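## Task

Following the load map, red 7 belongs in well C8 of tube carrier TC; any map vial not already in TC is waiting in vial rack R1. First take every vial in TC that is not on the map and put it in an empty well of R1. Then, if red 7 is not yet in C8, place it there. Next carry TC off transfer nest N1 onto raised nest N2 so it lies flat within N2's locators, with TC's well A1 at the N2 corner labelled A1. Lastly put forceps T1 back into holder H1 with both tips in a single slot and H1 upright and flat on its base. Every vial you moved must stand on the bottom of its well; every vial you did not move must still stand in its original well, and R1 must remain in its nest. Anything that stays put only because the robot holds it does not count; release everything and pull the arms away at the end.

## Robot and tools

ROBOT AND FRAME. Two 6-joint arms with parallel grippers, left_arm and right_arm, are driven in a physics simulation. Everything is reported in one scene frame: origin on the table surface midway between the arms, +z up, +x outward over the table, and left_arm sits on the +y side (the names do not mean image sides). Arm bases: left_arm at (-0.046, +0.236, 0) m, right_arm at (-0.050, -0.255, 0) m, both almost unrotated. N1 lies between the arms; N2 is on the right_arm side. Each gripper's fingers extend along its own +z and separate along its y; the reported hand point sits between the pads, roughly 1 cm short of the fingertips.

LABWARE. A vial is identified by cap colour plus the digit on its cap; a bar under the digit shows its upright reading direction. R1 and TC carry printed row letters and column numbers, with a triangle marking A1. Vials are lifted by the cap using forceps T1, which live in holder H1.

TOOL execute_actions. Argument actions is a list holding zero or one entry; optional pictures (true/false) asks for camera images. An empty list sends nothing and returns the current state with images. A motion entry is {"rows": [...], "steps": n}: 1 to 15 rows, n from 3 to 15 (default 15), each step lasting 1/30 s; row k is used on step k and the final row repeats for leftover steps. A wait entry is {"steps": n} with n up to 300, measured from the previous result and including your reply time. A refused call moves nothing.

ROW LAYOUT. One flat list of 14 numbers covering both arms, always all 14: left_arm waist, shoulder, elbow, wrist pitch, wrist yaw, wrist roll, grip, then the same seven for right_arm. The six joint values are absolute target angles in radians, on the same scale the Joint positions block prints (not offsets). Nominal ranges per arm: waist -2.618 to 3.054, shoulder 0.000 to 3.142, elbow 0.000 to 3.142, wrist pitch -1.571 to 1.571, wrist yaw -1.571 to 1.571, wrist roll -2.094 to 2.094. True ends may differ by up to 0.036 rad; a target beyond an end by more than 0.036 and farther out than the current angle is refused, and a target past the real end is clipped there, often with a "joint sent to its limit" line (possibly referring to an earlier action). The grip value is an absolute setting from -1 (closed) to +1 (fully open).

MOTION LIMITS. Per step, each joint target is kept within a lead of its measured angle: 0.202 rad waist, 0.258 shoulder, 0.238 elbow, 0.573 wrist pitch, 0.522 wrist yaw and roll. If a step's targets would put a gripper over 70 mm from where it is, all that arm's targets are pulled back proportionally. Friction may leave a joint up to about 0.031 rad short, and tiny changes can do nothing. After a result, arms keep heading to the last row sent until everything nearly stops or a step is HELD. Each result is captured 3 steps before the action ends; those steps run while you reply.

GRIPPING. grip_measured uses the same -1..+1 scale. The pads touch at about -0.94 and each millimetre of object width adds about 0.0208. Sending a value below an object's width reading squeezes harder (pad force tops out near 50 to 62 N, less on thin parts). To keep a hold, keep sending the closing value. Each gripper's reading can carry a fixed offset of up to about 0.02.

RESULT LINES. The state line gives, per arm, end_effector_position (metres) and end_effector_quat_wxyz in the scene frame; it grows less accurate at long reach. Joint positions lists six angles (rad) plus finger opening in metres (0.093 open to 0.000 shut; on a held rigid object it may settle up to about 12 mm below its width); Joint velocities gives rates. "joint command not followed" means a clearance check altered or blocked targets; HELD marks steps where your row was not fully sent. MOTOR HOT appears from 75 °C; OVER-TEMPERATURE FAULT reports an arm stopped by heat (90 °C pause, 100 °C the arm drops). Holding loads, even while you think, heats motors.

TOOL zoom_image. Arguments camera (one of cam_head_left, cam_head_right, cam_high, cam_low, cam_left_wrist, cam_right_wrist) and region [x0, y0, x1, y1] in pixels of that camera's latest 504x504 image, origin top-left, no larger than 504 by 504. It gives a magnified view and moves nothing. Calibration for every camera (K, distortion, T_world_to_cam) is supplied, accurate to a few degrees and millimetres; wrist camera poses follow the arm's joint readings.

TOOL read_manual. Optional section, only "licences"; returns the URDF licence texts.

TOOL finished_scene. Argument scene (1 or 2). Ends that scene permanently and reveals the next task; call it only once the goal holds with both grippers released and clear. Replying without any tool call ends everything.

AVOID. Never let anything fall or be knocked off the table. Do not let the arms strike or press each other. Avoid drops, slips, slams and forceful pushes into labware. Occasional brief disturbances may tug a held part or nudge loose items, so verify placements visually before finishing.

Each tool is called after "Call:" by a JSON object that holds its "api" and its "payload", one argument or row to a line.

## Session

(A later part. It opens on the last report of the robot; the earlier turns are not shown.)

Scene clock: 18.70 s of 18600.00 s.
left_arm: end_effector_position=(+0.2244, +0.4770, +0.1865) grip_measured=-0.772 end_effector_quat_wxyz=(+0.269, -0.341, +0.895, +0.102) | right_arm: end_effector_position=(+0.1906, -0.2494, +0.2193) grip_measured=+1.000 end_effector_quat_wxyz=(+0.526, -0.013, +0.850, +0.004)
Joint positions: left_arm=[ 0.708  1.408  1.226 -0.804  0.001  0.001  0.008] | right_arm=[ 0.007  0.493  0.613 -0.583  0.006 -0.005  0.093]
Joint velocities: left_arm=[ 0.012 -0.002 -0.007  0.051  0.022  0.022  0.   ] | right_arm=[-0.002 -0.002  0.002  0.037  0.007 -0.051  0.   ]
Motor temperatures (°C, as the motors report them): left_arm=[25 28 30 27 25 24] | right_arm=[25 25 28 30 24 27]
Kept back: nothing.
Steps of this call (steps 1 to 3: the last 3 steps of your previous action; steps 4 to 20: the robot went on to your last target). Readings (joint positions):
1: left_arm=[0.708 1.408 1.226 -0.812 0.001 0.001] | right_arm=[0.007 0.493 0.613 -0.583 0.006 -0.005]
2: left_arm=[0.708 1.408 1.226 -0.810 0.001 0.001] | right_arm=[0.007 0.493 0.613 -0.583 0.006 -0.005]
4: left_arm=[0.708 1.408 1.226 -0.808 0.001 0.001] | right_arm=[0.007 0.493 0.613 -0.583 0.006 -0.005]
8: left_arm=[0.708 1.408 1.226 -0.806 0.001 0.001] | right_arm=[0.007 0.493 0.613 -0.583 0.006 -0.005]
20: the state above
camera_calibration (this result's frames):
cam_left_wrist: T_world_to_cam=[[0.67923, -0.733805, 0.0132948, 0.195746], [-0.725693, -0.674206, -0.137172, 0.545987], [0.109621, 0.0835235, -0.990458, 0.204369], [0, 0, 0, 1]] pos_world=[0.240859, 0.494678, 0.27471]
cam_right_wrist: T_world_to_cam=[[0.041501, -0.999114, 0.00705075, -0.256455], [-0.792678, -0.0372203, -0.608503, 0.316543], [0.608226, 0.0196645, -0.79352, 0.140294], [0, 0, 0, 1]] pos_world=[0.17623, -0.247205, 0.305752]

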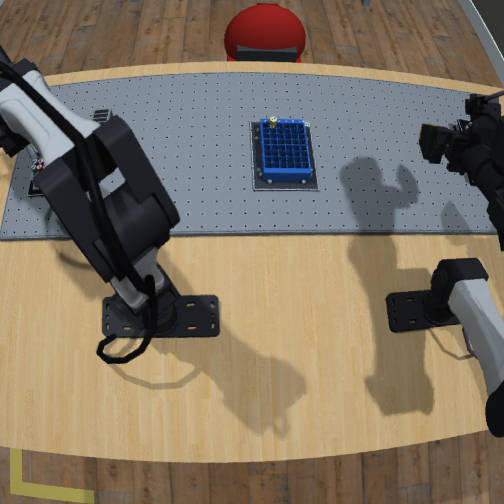

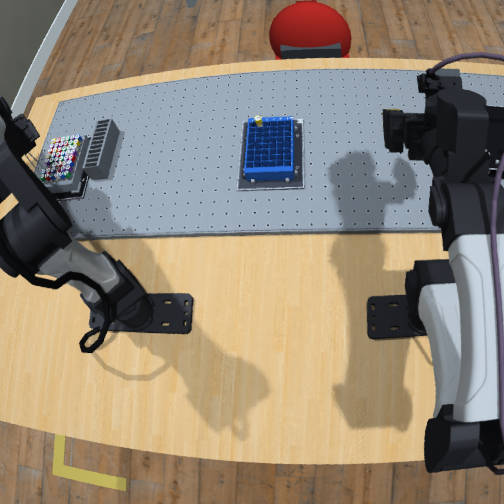

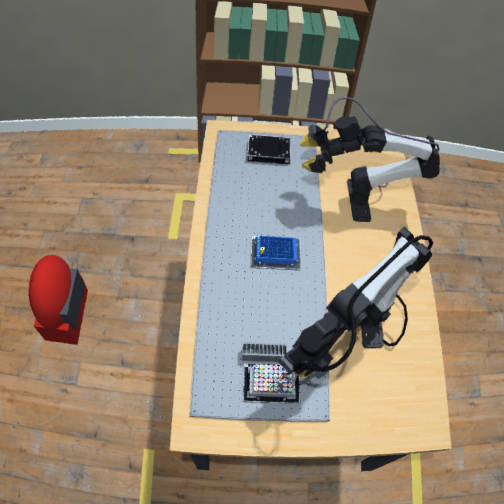

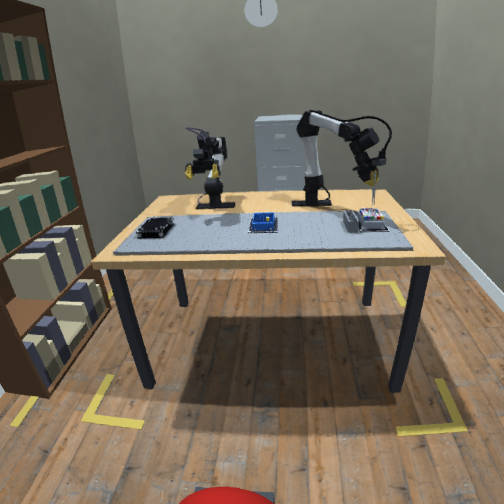

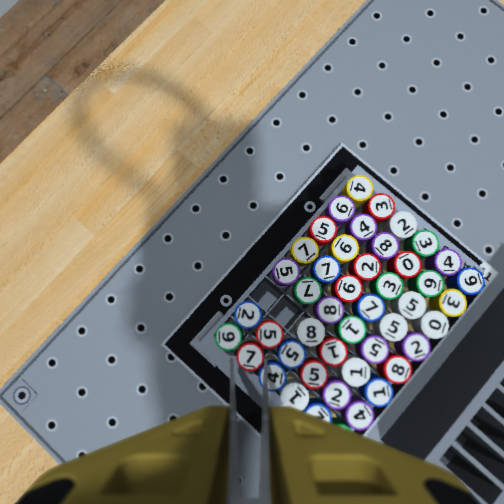

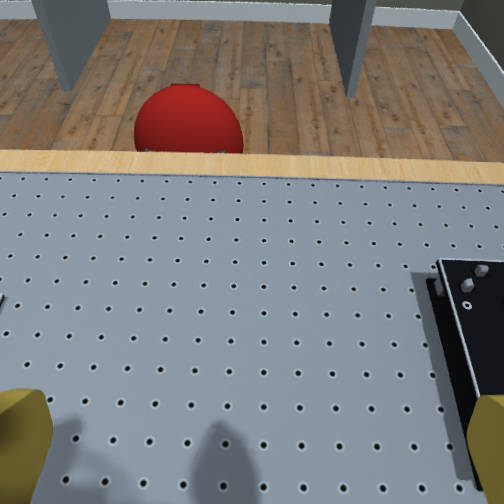

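Call:
{"api": "execute_actions", "payload": {
  "actions": [
    {"rows":[[0.692,1.42,1.21,-0.76,-0.008,-0.005,-0.77,0,0.5,0.6,-0.6,0,0,1],[0.692,1.42,1.205,-0.75,-0.008,-0.005,-0.77,0,0.5,0.6,-0.6,0,0,1],[0.692,1.42,1.2,-0.74,-0.008,-0.005,-0.77,0,0.5,0.6,-0.6,0,0,1],[0.692,1.42,1.195,-0.736,-0.008,-0.005,-0.77,0,0.5,0.6,-0.6,0,0,1],[0.692,1.42,1.19,-0.736,-0.008,-0.005,-0.77,0,0.5,0.6,-0.6,0,0,1],[0.692,1.42,1.185,-0.736,-0.008,-0.005,-0.77,0,0.5,0.6,-0.6,0,0,1],[0.692,1.42,1.18,-0.736,-0.008,-0.005,-0.77,0,0.5,0.6,-0.6,0,0,1],[0.692,1.42,1.175,-0.736,-0.008,-0.005,-0.77,0,0.5,0.6,-0.6,0,0,1]],"steps":15}
  ]
}}

Call:
{"api": "execute_actions", "payload": {
  "actions": [
    {"steps":20}
  ],
  "pictures": true
}}

Call:
{"api": "zoom_image", "payload": {
  "camera": "cam_left_wrist",
  "region": [170,280,330,440]
}}

Call:
{"api": "zoom_image", "payload": {
  "camera": "cam_low",
  "region": [340,180,400,240]
}}

Scene clock: 19.33 s of 18600.00 s.
left_arm: end_effector_position=(+0.2249, +0.4774, +0.1771) grip_measured=-0.772 end_effector_quat_wxyz=(+0.270, -0.341, +0.895, +0.103) | right_arm: end_effector_position=(+0.1906, -0.2494, +0.2193) grip_measured=+1.000 end_effector_quat_wxyz=(+0.526, -0.013, +0.850, +0.004)
Joint positions: left_arm=[ 0.708  1.408  1.188 -0.765  0.001  0.001  0.008] | right_arm=[ 0.007  0.493  0.613 -0.583  0.006 -0.005  0.093]
Joint velocities: left_arm=[-0.007 -0.002 -0.002  0.095 -0.022 -0.022  0.001] | right_arm=[ 0.002 -0.012 -0.002  0.022 -0.066 -0.051  0.   ]
Motor temperatures (°C, as the motors report them): left_arm=[25 28 30 28 25 24] | right_arm=[25 25 28 30 24 27]
Steps of this call (steps 1 to 7: the robot went on to your last target; steps 8 to 19: the first 12 steps of this action). Readings (joint positions):
8: left_arm=[0.708 1.408 1.226 -0.803 0.001 0.001] | right_arm=[0.007 0.493 0.613 -0.583 0.006 -0.005]
9: left_arm=[0.708 1.408 1.226 -0.798 0.001 0.001] | right_arm=[0.007 0.493 0.613 -0.583 0.006 -0.005]
11: left_arm=[0.708 1.408 1.221 -0.783 0.001 0.001] | right_arm=[0.007 0.493 0.613 -0.583 0.006 -0.005]
15: left_arm=[0.708 1.408 1.200 -0.766 0.001 0.001] | right_arm=[0.007 0.493 0.613 -0.583 0.006 -0.005]
19: the state above

Scene clock: 20.00 s of 18600.00 s.
left_arm: end_effector_position=(+0.2257, +0.4781, +0.1777) grip_measured=-0.772 end_effector_quat_wxyz=(+0.272, -0.340, +0.894, +0.104) | right_arm: end_effector_position=(+0.1906, -0.2494, +0.2193) grip_measured=+1.000 end_effector_quat_wxyz=(+0.526, -0.013, +0.850, +0.004)
Joint positions: left_arm=[ 0.708  1.408  1.187 -0.76   0.001  0.001  0.008] | right_arm=[ 0.007  0.493  0.613 -0.583  0.006 -0.005  0.093]
Joint velocities: left_arm=[-0.012 -0.017 -0.027 -0.037  0.022  0.022 -0.001] | right_arm=[-0.002 -0.007 -0.007  0.007  0.037  0.007  0.   ]
Motor temperatures (°C, as the motors report them): left_arm=[25 28 30 28 25 24] | right_arm=[25 25 28 30 24 27]
Kept back: nothing.
Steps of this call (steps 1 to 3: the last 3 steps of your previous action; steps 4 to 15: the robot went on to your last target; steps 16 to 20: nothing new was sent). Readings (joint positions):
1: left_arm=[0.708 1.408 1.187 -0.765 0.001 0.001] | right_arm=[0.007 0.493 0.613 -0.583 0.006 -0.005]
2: left_arm=[0.708 1.408 1.187 -0.764 0.001 0.001] | right_arm=[0.007 0.493 0.613 -0.583 0.006 -0.005]
4: left_arm=[0.708 1.408 1.187 -0.762 0.001 0.001] | right_arm=[0.007 0.493 0.613 -0.583 0.006 -0.005]
8: left_arm=[0.708 1.408 1.187 -0.760 0.001 0.001] | right_arm=[0.007 0.493 0.613 -0.583 0.006 -0.005]
20: the state above
All arms were judged still, so your last target was given up. Only a new action makes them travel on or press farther. Fingers that are still opening or closing keep moving.
camera_calibration (this result's frames):
cam_left_wrist: T_world_to_cam=[[0.679165, -0.733863, 0.0134117, 0.195854], [-0.725014, -0.6736, -0.143592, 0.547153], [0.114411, 0.0877989, -0.989546, 0.192191], [0, 0, 0, 1]] pos_world=[0.241688, 0.495418, 0.266122]
cam_right_wrist: T_world_to_cam=[[0.041501, -0.999114, 0.00705075, -0.256455], [-0.792678, -0.0372203, -0.608503, 0.316543], [0.608226, 0.0196645, -0.79352, 0.140294], [0, 0, 0, 1]] pos_world=[0.17623, -0.247205, 0.305752]

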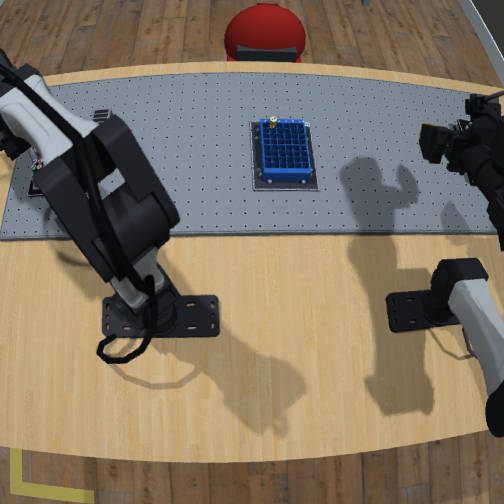

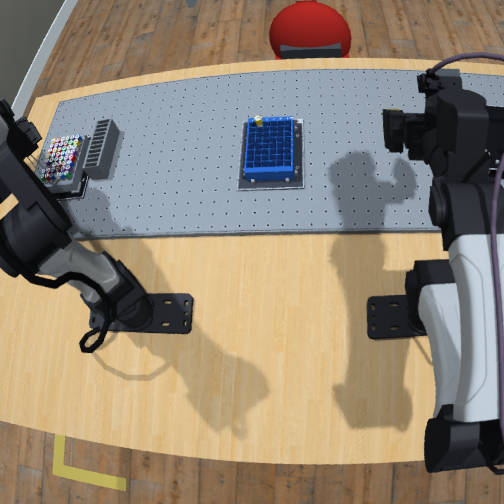

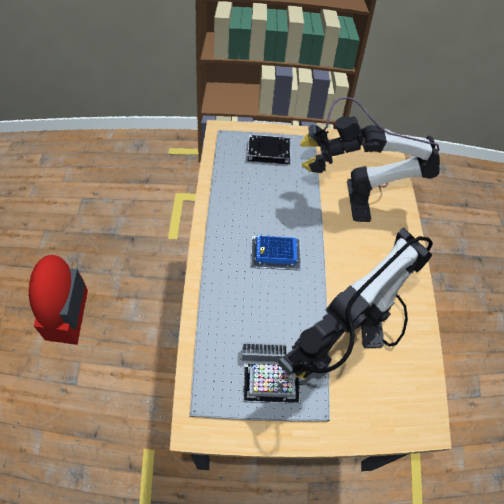

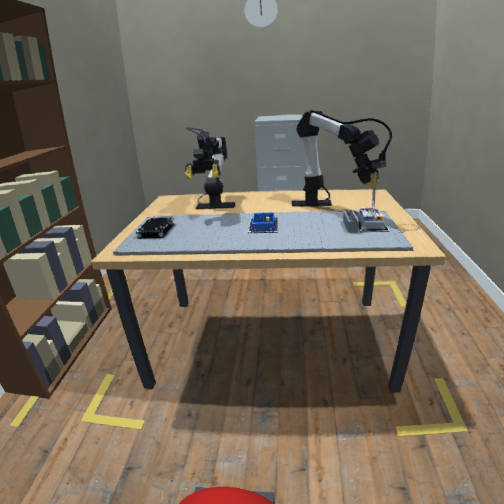

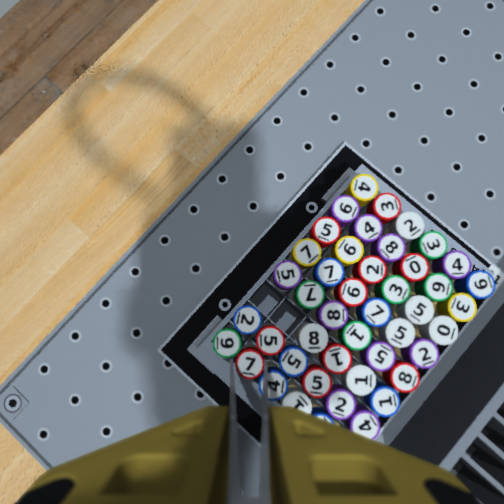

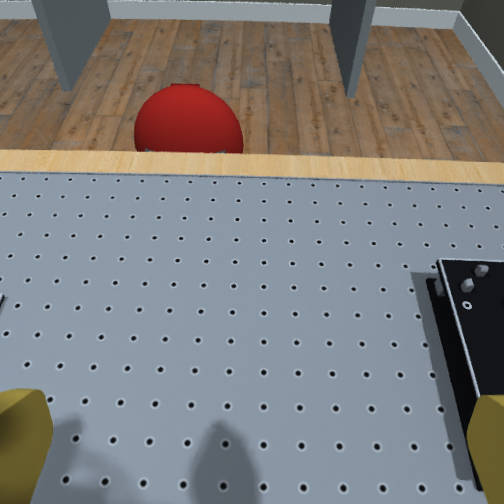

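Region (170, 280, 330, 440) of cam_left_wrist's 504x504 image, scaled by 3.150, with more detail than that image has.

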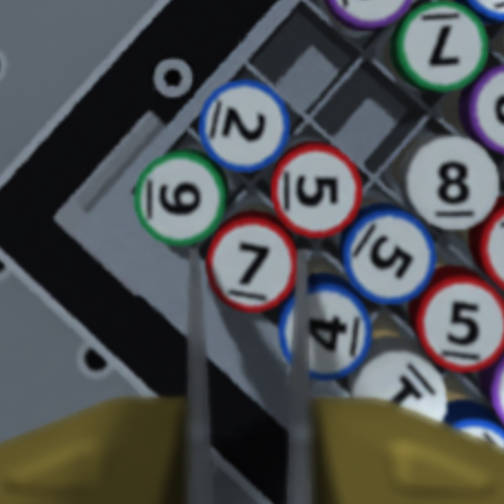

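Region (340, 180, 400, 240) of cam_low's 504x504 image, scaled by 8.400, with more detail than that image has.

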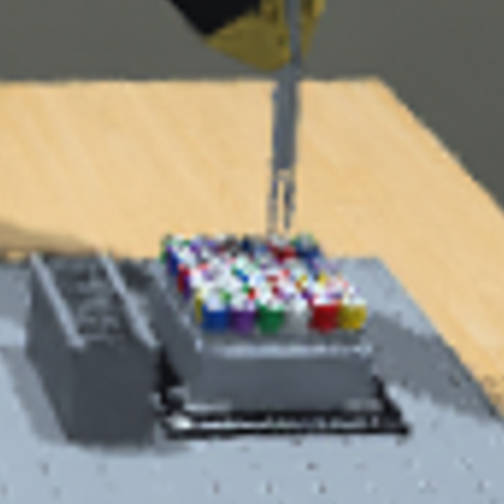

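Call:
{"api": "execute_actions", "payload": {
  "actions": [
    {"rows":[[0.688,1.42,1.175,-0.736,-0.008,-0.005,-0.762,0,0.5,0.6,-0.6,0,0,1],[0.688,1.42,1.175,-0.736,-0.008,-0.005,-0.762,0,0.5,0.6,-0.6,0,0,1],[0.688,1.42,1.171,-0.725,-0.008,-0.005,-0.762,0,0.5,0.6,-0.6,0,0,1],[0.688,1.42,1.167,-0.72,-0.008,-0.005,-0.762,0,0.5,0.6,-0.6,0,0,1],[0.688,1.42,1.163,-0.716,-0.008,-0.005,-0.762,0,0.5,0.6,-0.6,0,0,1],[0.688,1.42,1.159,-0.712,-0.008,-0.005,-0.762,0,0.5,0.6,-0.6,0,0,1],[0.688,1.42,1.155,-0.708,-0.008,-0.005,-0.762,0,0.5,0.6,-0.6,0,0,1],[0.688,1.42,1.151,-0.704,-0.008,-0.005,-0.762,0,0.5,0.6,-0.6,0,0,1],[0.688,1.42,1.147,-0.7,-0.008,-0.005,-0.762,0,0.5,0.6,-0.6,0,0,1],[0.688,1.42,1.143,-0.696,-0.008,-0.005,-0.762,0,0.5,0.6,-0.6,0,0,1],[0.688,1.42,1.139,-0.696,-0.008,-0.005,-0.762,0,0.5,0.6,-0.6,0,0,1],[0.688,1.42,1.135,-0.696,-0.008,-0.005,-0.762,0,0.5,0.6,-0.6,0,0,1],[0.688,1.42,1.132,-0.696,-0.008,-0.005,-0.762,0,0.5,0.6,-0.6,0,0,1]],"steps":15}
  ]
}}

Call:
{"api": "execute_actions", "payload": {
  "actions": [
    {"steps":20}
  ],
  "pictures": true
}}

Call:
{"api": "zoom_image", "payload": {
  "camera": "cam_left_wrist",
  "region": [170,280,330,440]
}}

Call:
{"api": "zoom_image", "payload": {
  "camera": "cam_head_right",
  "region": [20,130,100,210]
}}

Scene clock: 20.67 s of 18600.00 s.
left_arm: end_effector_position=(+0.2293, +0.4774, +0.1725) grip_measured=-0.764 end_effector_quat_wxyz=(+0.277, -0.336, +0.894, +0.105) | right_arm: end_effector_position=(+0.1906, -0.2494, +0.2193) grip_measured=+1.000 end_effector_quat_wxyz=(+0.526, -0.013, +0.850, +0.004)
Joint positions: left_arm=[ 0.7    1.408  1.161 -0.722  0.     0.001  0.009] | right_arm=[ 0.007  0.493  0.613 -0.583  0.006 -0.005  0.093]
Joint velocities: left_arm=[ 0.002  0.012 -0.066  0.095  0.007 -0.007  0.   ] | right_arm=[ 0.017  0.007 -0.012 -0.095 -0.051 -0.037  0.   ]
Motor temperatures (°C, as the motors report them): left_arm=[25 28 30 28 25 24] | right_arm=[25 25 28 30 24 27]
Steps of this call (steps 1 to 8: nothing new was sent; steps 9 to 20: the first 12 steps of this action). Readings (joint positions):
9: left_arm=[0.708 1.408 1.187 -0.760 0.000 0.001] | right_arm=[0.007 0.493 0.613 -0.583 0.006 -0.005]
10: left_arm=[0.706 1.408 1.187 -0.760 0.000 0.001] | right_arm=[0.007 0.493 0.613 -0.583 0.006 -0.005]
12: left_arm=[0.702 1.408 1.187 -0.757 0.000 0.001] | right_arm=[0.007 0.493 0.613 -0.583 0.006 -0.005]
16: left_arm=[0.700 1.408 1.175 -0.739 0.000 0.001] | right_arm=[0.007 0.493 0.613 -0.583 0.006 -0.005]
20: the state above

Scene clock: 21.33 s of 18600.00 s.
left_arm: end_effector_position=(+0.2308, +0.4787, +0.1719) grip_measured=-0.764 end_effector_quat_wxyz=(+0.282, -0.336, +0.892, +0.106) | right_arm: end_effector_position=(+0.1906, -0.2494, +0.2193) grip_measured=+1.000 end_effector_quat_wxyz=(+0.526, -0.013, +0.850, +0.004)
Joint positions: left_arm=[ 0.7    1.408  1.153 -0.704  0.     0.001  0.009] | right_arm=[ 0.007  0.493  0.613 -0.583  0.006 -0.005  0.093]
Joint velocities: left_arm=[ 0.012  0.002 -0.002  0.022  0.037 -0.022 -0.   ] | right_arm=[ 0.007 -0.012  0.002 -0.007 -0.037  0.037  0.   ]
Motor temperatures (°C, as the motors report them): left_arm=[25 28 30 28 25 24] | right_arm=[25 25 28 30 24 27]
Kept back: nothing.
Steps of this call (steps 1 to 3: the last 3 steps of your previous action; steps 4 to 20: the robot went on to your last target). Readings (joint positions):
1: left_arm=[0.700 1.408 1.158 -0.717 0.000 0.001] | right_arm=[0.007 0.493 0.613 -0.583 0.006 -0.005]
2: left_arm=[0.700 1.408 1.156 -0.713 0.000 0.001] | right_arm=[0.007 0.493 0.613 -0.583 0.006 -0.005]
4: left_arm=[0.700 1.408 1.154 -0.709 0.000 0.001] | right_arm=[0.007 0.493 0.613 -0.583 0.006 -0.005]
8: left_arm=[0.700 1.408 1.153 -0.705 0.000 0.001] | right_arm=[0.007 0.493 0.613 -0.583 0.006 -0.005]
20: the state above
camera_calibration (this result's frames):
cam_left_wrist: T_world_to_cam=[[0.673098, -0.739436, 0.0131615, 0.197004], [-0.727989, -0.665603, -0.164331, 0.550832], [0.130272, 0.101029, -0.986317, 0.17519], [0, 0, 0, 1]] pos_world=[0.245575, 0.494608, 0.260719]
cam_right_wrist: T_world_to_cam=[[0.041501, -0.999114, 0.00705075, -0.256455], [-0.792678, -0.0372203, -0.608503, 0.316543], [0.608226, 0.0196645, -0.79352, 0.140294], [0, 0, 0, 1]] pos_world=[0.17623, -0.247205, 0.305752]

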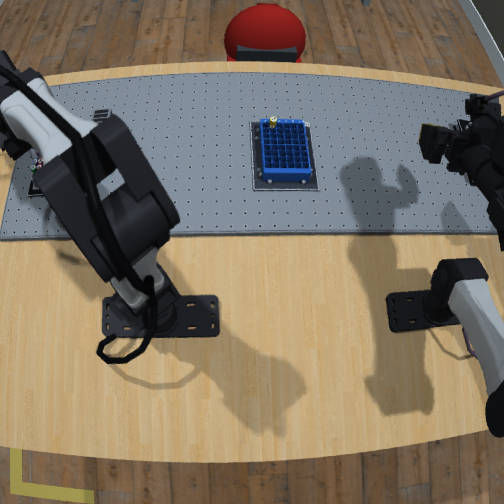

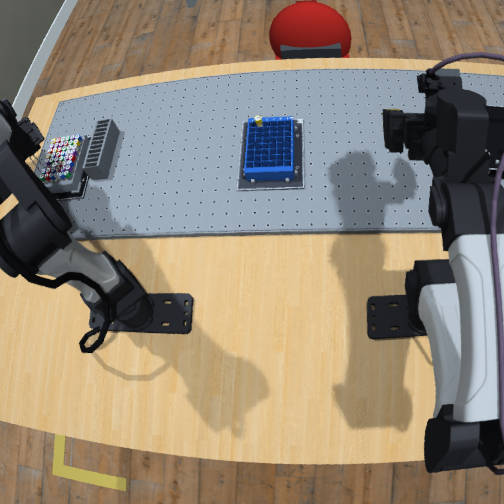

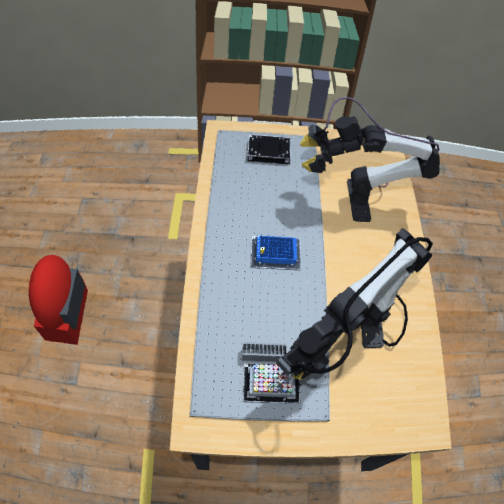

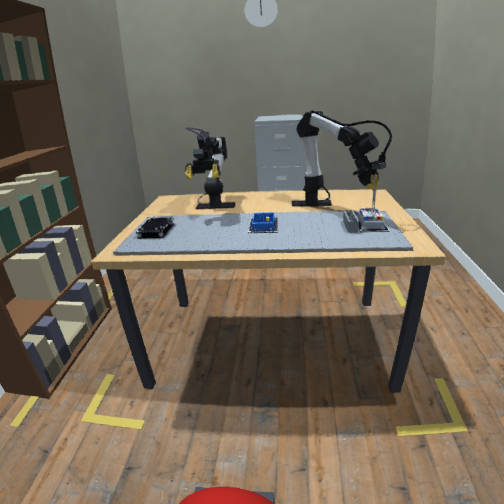

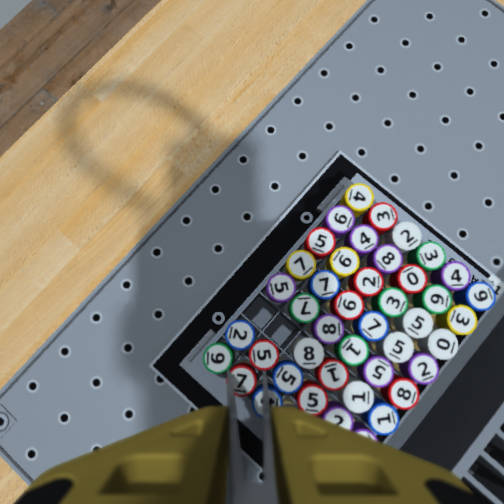

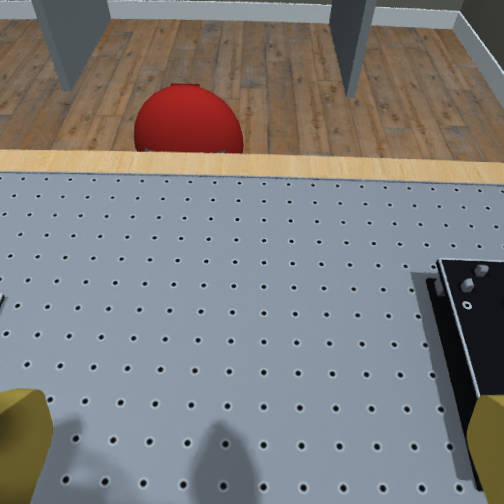

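Region (170, 280, 330, 440) of cam_left_wrist's 504x504 image, scaled by 3.150, with more detail than that image has.

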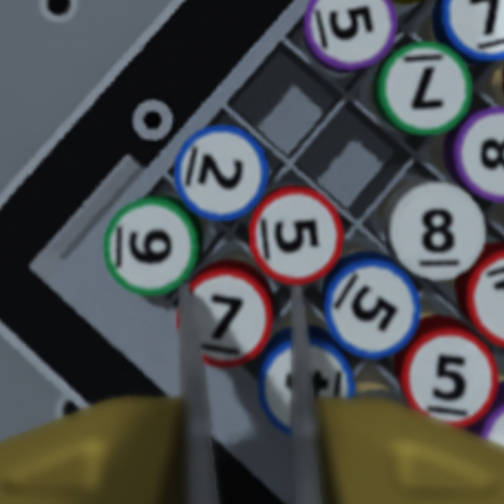

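Region (20, 130, 100, 210) of cam_head_right's 504x504 image, scaled by 6.300, with more detail than that image has.

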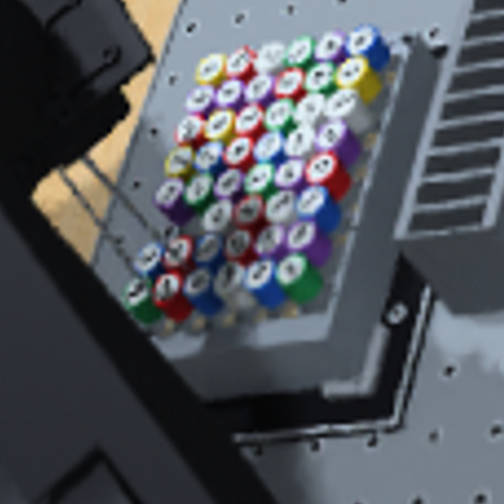

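Call:
{"api": "execute_actions", "payload": {
  "actions": [
    {"rows":[[0.7,1.385,1.155,-0.726,-0.008,-0.005,-0.762,0,0.5,0.6,-0.6,0,0,1],[0.7,1.375,1.155,-0.726,-0.008,-0.005,-0.762,0,0.5,0.6,-0.6,0,0,1],[0.7,1.363,1.155,-0.726,-0.008,-0.005,-0.762,0,0.5,0.6,-0.6,0,0,1],[0.7,1.363,1.155,-0.726,-0.008,-0.005,-0.762,0,0.5,0.6,-0.6,0,0,1],[0.7,1.363,1.155,-0.726,-0.008,-0.005,-0.762,0,0.5,0.6,-0.6,0,0,1],[0.7,1.363,1.155,-0.726,-0.008,-0.005,-0.762,0,0.5,0.6,-0.6,0,0,1],[0.7195,1.363,1.155,-0.726,-0.008,-0.005,-0.762,0,0.5,0.6,-0.6,0,0,1]],"steps":15}
  ]
}}

Call:
{"api": "execute_actions", "payload": {
  "actions": [
    {"steps":20}
  ],
  "pictures": true
}}

Call:
{"api": "zoom_image", "payload": {
  "camera": "cam_left_wrist",
  "region": [170,280,330,440]
}}

Call:
{"api": "zoom_image", "payload": {
  "camera": "cam_low",
  "region": [340,180,400,240]
}}

Scene clock: 22.03 s of 18600.00 s.
left_arm: end_effector_position=(+0.2264, +0.4783, +0.1778) grip_measured=-0.764 end_effector_quat_wxyz=(+0.286, -0.339, +0.890, +0.109) | right_arm: end_effector_position=(+0.1906, -0.2494, +0.2193) grip_measured=+1.000 end_effector_quat_wxyz=(+0.526, -0.013, +0.850, +0.004)
Joint positions: left_arm=[ 0.707  1.386  1.153 -0.715  0.     0.     0.009] | right_arm=[ 0.007  0.493  0.613 -0.583  0.006 -0.005  0.093]
Joint velocities: left_arm=[ 0.002  0.007  0.007 -0.095 -0.022 -0.081 -0.001] | right_arm=[-0.007 -0.012  0.007 -0.051 -0.007 -0.037  0.   ]
Motor temperatures (°C, as the motors report them): left_arm=[25 29 30 28 25 24] | right_arm=[25 25 28 30 24 27]
Steps of this call (steps 1 to 9: the robot went on to your last target; steps 10 to 21: the first 12 steps of this action). Readings (joint positions):
10: left_arm=[0.700 1.408 1.153 -0.704 0.000 0.001] | right_arm=[0.007 0.493 0.613 -0.583 0.006 -0.005]
11: left_arm=[0.700 1.407 1.153 -0.704 0.000 0.001] | right_arm=[0.007 0.493 0.613 -0.583 0.006 -0.005]
13: left_arm=[0.700 1.400 1.153 -0.708 0.000 0.001] | right_arm=[0.007 0.493 0.613 -0.583 0.006 -0.005]
17: left_arm=[0.702 1.386 1.153 -0.712 0.000 0.001] | right_arm=[0.007 0.493 0.613 -0.583 0.006 -0.005]
21: the state above

Scene clock: 22.70 s of 18600.00 s.
left_arm: end_effector_position=(+0.2262, +0.4781, +0.1776) grip_measured=-0.764 end_effector_quat_wxyz=(+0.286, -0.339, +0.890, +0.109) | right_arm: end_effector_position=(+0.1906, -0.2494, +0.2193) grip_measured=+1.000 end_effector_quat_wxyz=(+0.526, -0.013, +0.850, +0.004)
Joint positions: left_arm=[ 0.707  1.386  1.153 -0.716  0.     0.     0.009] | right_arm=[ 0.007  0.493  0.613 -0.583  0.006 -0.005  0.093]
Joint velocities: left_arm=[ 0.002 -0.007  0.002  0.022  0.007 -0.022 -0.   ] | right_arm=[ 0.002 -0.007 -0.002 -0.051  0.051 -0.022  0.   ]
Motor temperatures (°C, as the motors report them): left_arm=[25 29 30 28 25 24] | right_arm=[25 25 28 30 24 27]
Kept back: nothing.
Steps of this call (steps 1 to 3: the last 3 steps of your previous action; steps 4 to 15: the robot went on to your last target; steps 16 to 20: nothing new was sent). Readings (joint positions):
1: left_arm=[0.707 1.386 1.153 -0.715 0.000 0.000] | right_arm=[0.007 0.493 0.613 -0.583 0.006 -0.005]
2: left_arm=[0.707 1.386 1.153 -0.715 0.000 0.000] | right_arm=[0.007 0.493 0.613 -0.583 0.006 -0.005]
4: left_arm=[0.707 1.386 1.153 -0.716 0.000 0.000] | right_arm=[0.007 0.493 0.613 -0.583 0.006 -0.005]
8: left_arm=[0.707 1.386 1.153 -0.716 0.000 0.000] | right_arm=[0.007 0.493 0.613 -0.583 0.006 -0.005]
20: the state above
All arms were judged still, so your last target was given up. Only a new action makes them travel on or press farther. Fingers that are still opening or closing keep moving.
camera_calibration (this result's frames):
cam_left_wrist: T_world_to_cam=[[0.678575, -0.734406, 0.0135489, 0.195928], [-0.721758, -0.670086, -0.173348, 0.550392], [0.136387, 0.107851, -0.984767, 0.176622], [0, 0, 0, 1]] pos_world=[0.240209, 0.493652, 0.266686]
cam_right_wrist: T_world_to_cam=[[0.041501, -0.999114, 0.00705075, -0.256455], [-0.792678, -0.0372203, -0.608503, 0.316543], [0.608226, 0.0196645, -0.79352, 0.140294], [0, 0, 0, 1]] pos_world=[0.17623, -0.247205, 0.305752]

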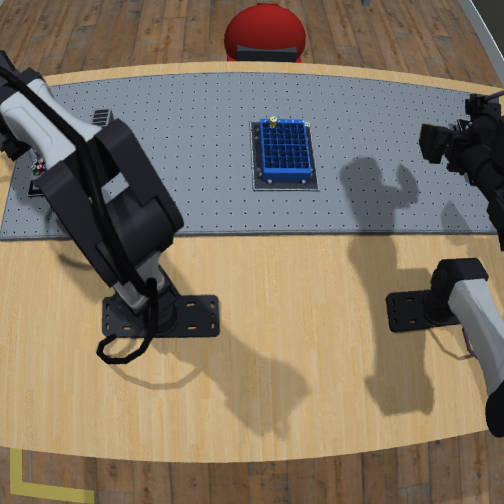

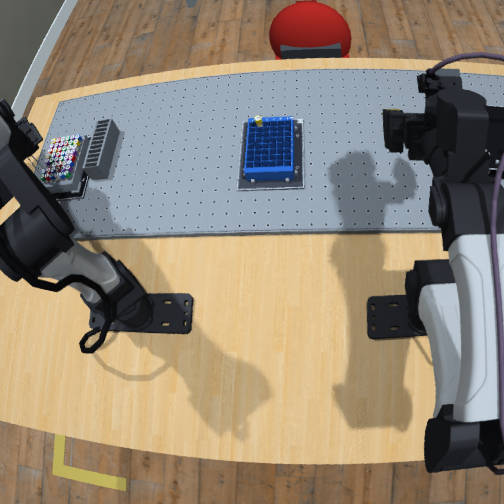

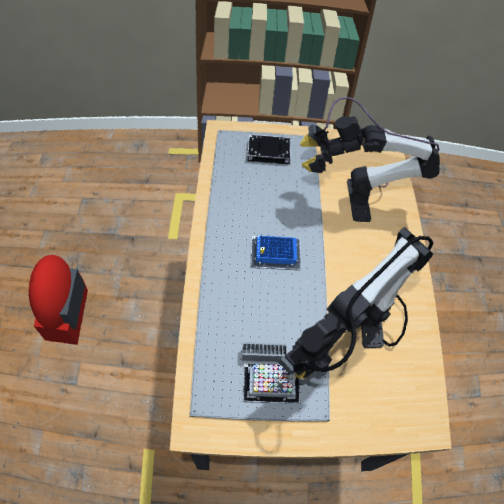

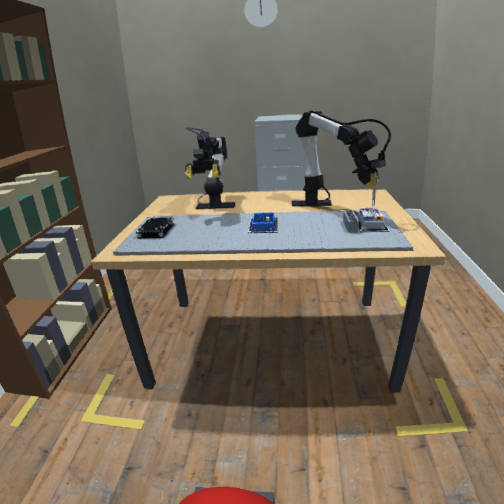

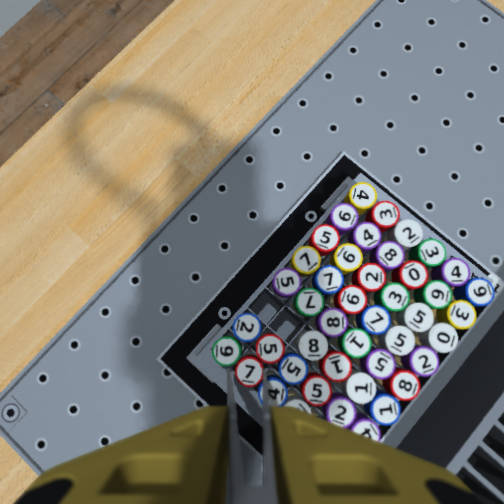

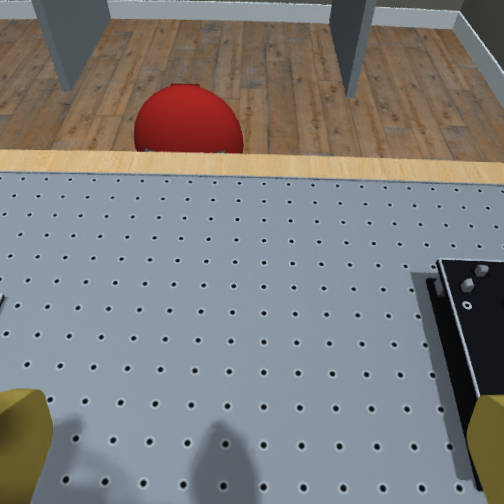

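Region (170, 280, 330, 440) of cam_left_wrist's 504x504 image, scaled by 3.150, with more detail than that image has.

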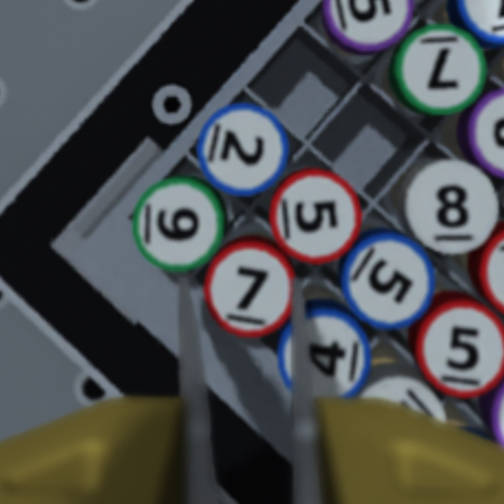

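Region (340, 180, 400, 240) of cam_low's 504x504 image, scaled by 8.400, with more detail than that image has.

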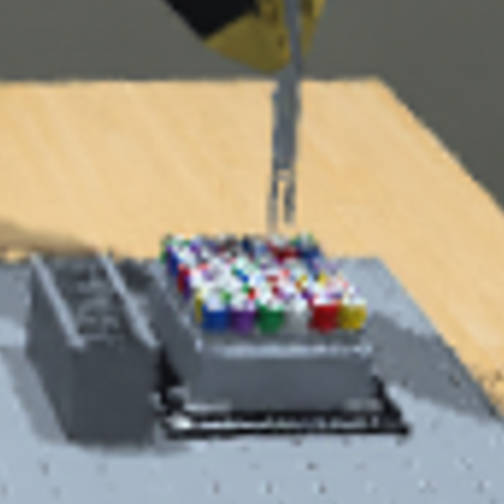

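Call:
{"api": "execute_actions", "payload": {
  "actions": [
    {"rows":[[0.71,1.38,1.155,-0.72,0.014,-0.005,-0.762,0,0.5,0.6,-0.6,0,0,1]],"steps":15}
  ]
}}

Call:
{"api": "execute_actions", "payload": {
  "actions": [
    {"steps":10}
  ],
  "pictures": true
}}

Call:
{"api": "zoom_image", "payload": {
  "camera": "cam_left_wrist",
  "region": [170,280,330,440]
}}

Scene clock: 23.23 s of 18600.00 s.
left_arm: end_effector_position=(+0.2266, +0.4776, +0.1776) grip_measured=-0.764 end_effector_quat_wxyz=(+0.286, -0.338, +0.890, +0.107) | right_arm: end_effector_position=(+0.1906, -0.2494, +0.2193) grip_measured=+1.000 end_effector_quat_wxyz=(+0.526, -0.013, +0.850, +0.004)
Joint positions: left_arm=[ 0.707  1.386  1.153 -0.716  0.004  0.     0.009] | right_arm=[ 0.007  0.493  0.613 -0.583  0.006 -0.005  0.093]
Joint velocities: left_arm=[-0.012  0.012 -0.002 -0.007 -0.051  0.066  0.   ] | right_arm=[-0.027  0.017  0.002  0.022 -0.037 -0.007  0.   ]
Motor temperatures (°C, as the motors report them): left_arm=[25 29 30 28 25 24] | right_arm=[25 25 28 30 24 27]
Steps of this call (steps 1 to 4: nothing new was sent; steps 5 to 16: the first 12 steps of this action). Readings (joint positions):
5: left_arm=[0.707 1.386 1.153 -0.716 0.000 0.000] | right_arm=[0.007 0.493 0.613 -0.583 0.006 -0.005]
6: left_arm=[0.707 1.386 1.153 -0.716 0.001 0.000] | right_arm=[0.007 0.493 0.613 -0.583 0.006 -0.005]
8: left_arm=[0.707 1.386 1.153 -0.716 0.003 0.000] | right_arm=[0.007 0.493 0.613 -0.583 0.006 -0.005]
12: left_arm=[0.707 1.386 1.153 -0.716 0.004 0.000] | right_arm=[0.007 0.493 0.613 -0.583 0.006 -0.005]
16: the state above

Scene clock: 23.57 s of 18600.00 s.
left_arm: end_effector_position=(+0.2267, +0.4776, +0.1776) grip_measured=-0.764 end_effector_quat_wxyz=(+0.286, -0.338, +0.890, +0.107) | right_arm: end_effector_position=(+0.1906, -0.2494, +0.2193) grip_measured=+1.000 end_effector_quat_wxyz=(+0.526, -0.013, +0.850, +0.004)
Joint positions: left_arm=[ 0.707  1.386  1.153 -0.716  0.005  0.     0.009] | right_arm=[ 0.007  0.493  0.613 -0.583  0.006 -0.005  0.093]
Joint velocities: left_arm=[-0.027  0.002 -0.007 -0.051 -0.007 -0.022 -0.001] | right_arm=[-0.007  0.007  0.007 -0.022 -0.007 -0.007  0.   ]
Motor temperatures (°C, as the motors report them): left_arm=[25 29 30 28 25 24] | right_arm=[25 25 28 31 24 27]
Kept back: nothing.
Steps of this call (steps 1 to 3: the last 3 steps of your previous action; steps 4 to 10: the robot went on to your last target). Readings (joint positions):
1: left_arm=[0.707 1.386 1.153 -0.716 0.004 0.000] | right_arm=[0.007 0.493 0.613 -0.583 0.006 -0.005]
2: left_arm=[0.707 1.386 1.153 -0.716 0.005 0.000] | right_arm=[0.007 0.493 0.613 -0.583 0.006 -0.005]
4: left_arm=[0.707 1.386 1.153 -0.716 0.005 0.000] | right_arm=[0.007 0.493 0.613 -0.583 0.006 -0.005]
8: left_arm=[0.707 1.386 1.153 -0.716 0.005 0.000] | right_arm=[0.007 0.493 0.613 -0.583 0.006 -0.005]
10: the state above
camera_calibration (this result's frames):
cam_left_wrist: T_world_to_cam=[[0.676578, -0.736169, 0.0172706, 0.19579], [-0.723112, -0.668643, -0.173276, 0.549981], [0.139108, 0.104746, -0.984722, 0.177473], [0, 0, 0, 1]] pos_world=[0.240542, 0.493286, 0.266679]
cam_right_wrist: T_world_to_cam=[[0.041501, -0.999114, 0.00705075, -0.256455], [-0.792678, -0.0372203, -0.608503, 0.316543], [0.608226, 0.0196645, -0.79352, 0.140294], [0, 0, 0, 1]] pos_world=[0.17623, -0.247205, 0.305752]

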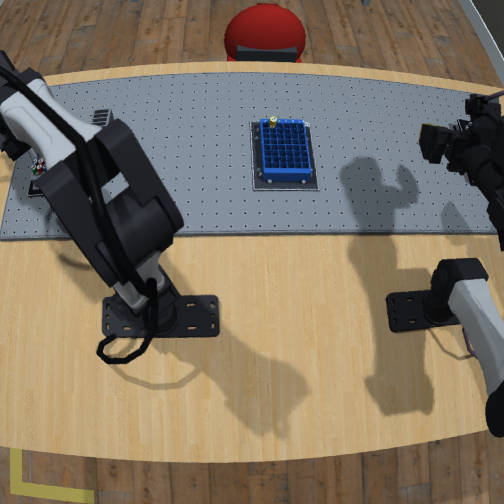

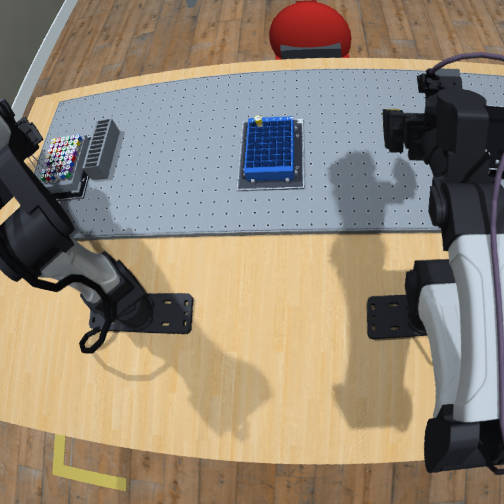

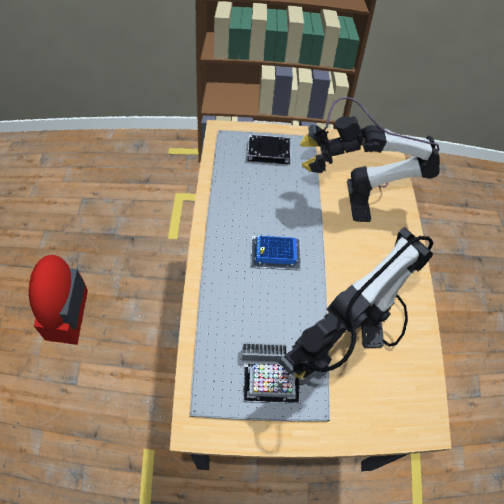

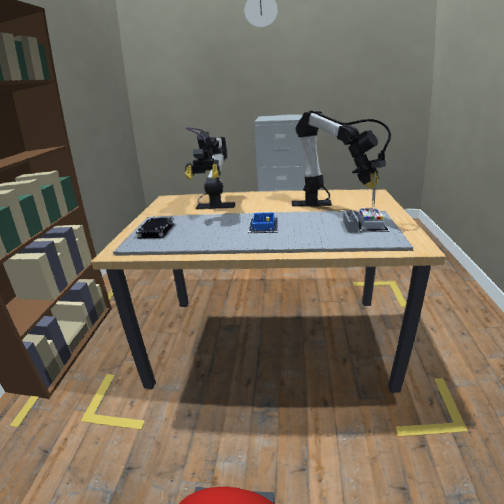

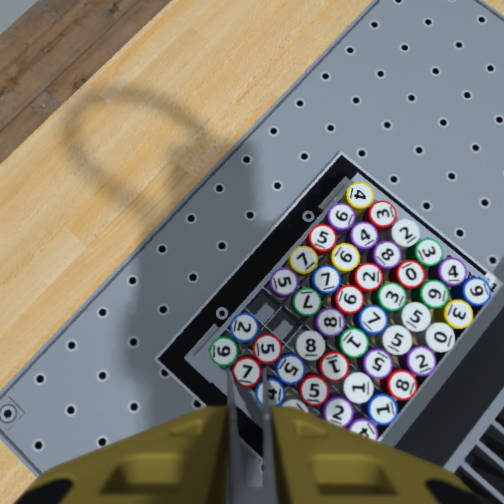

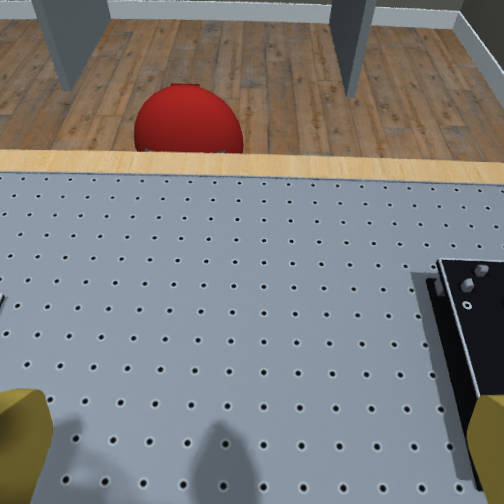

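Region (170, 280, 330, 440) of cam_left_wrist's 504x504 image, scaled by 3.150, with more detail than that image has.

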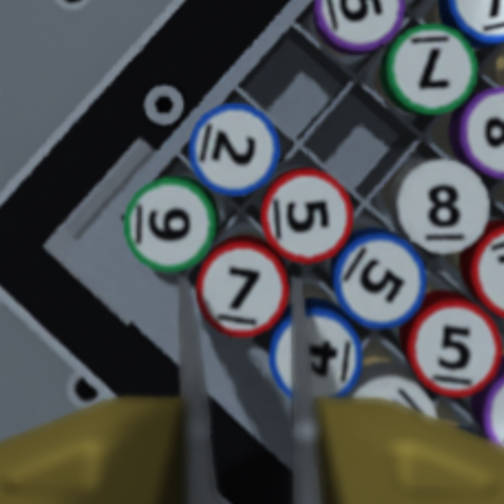

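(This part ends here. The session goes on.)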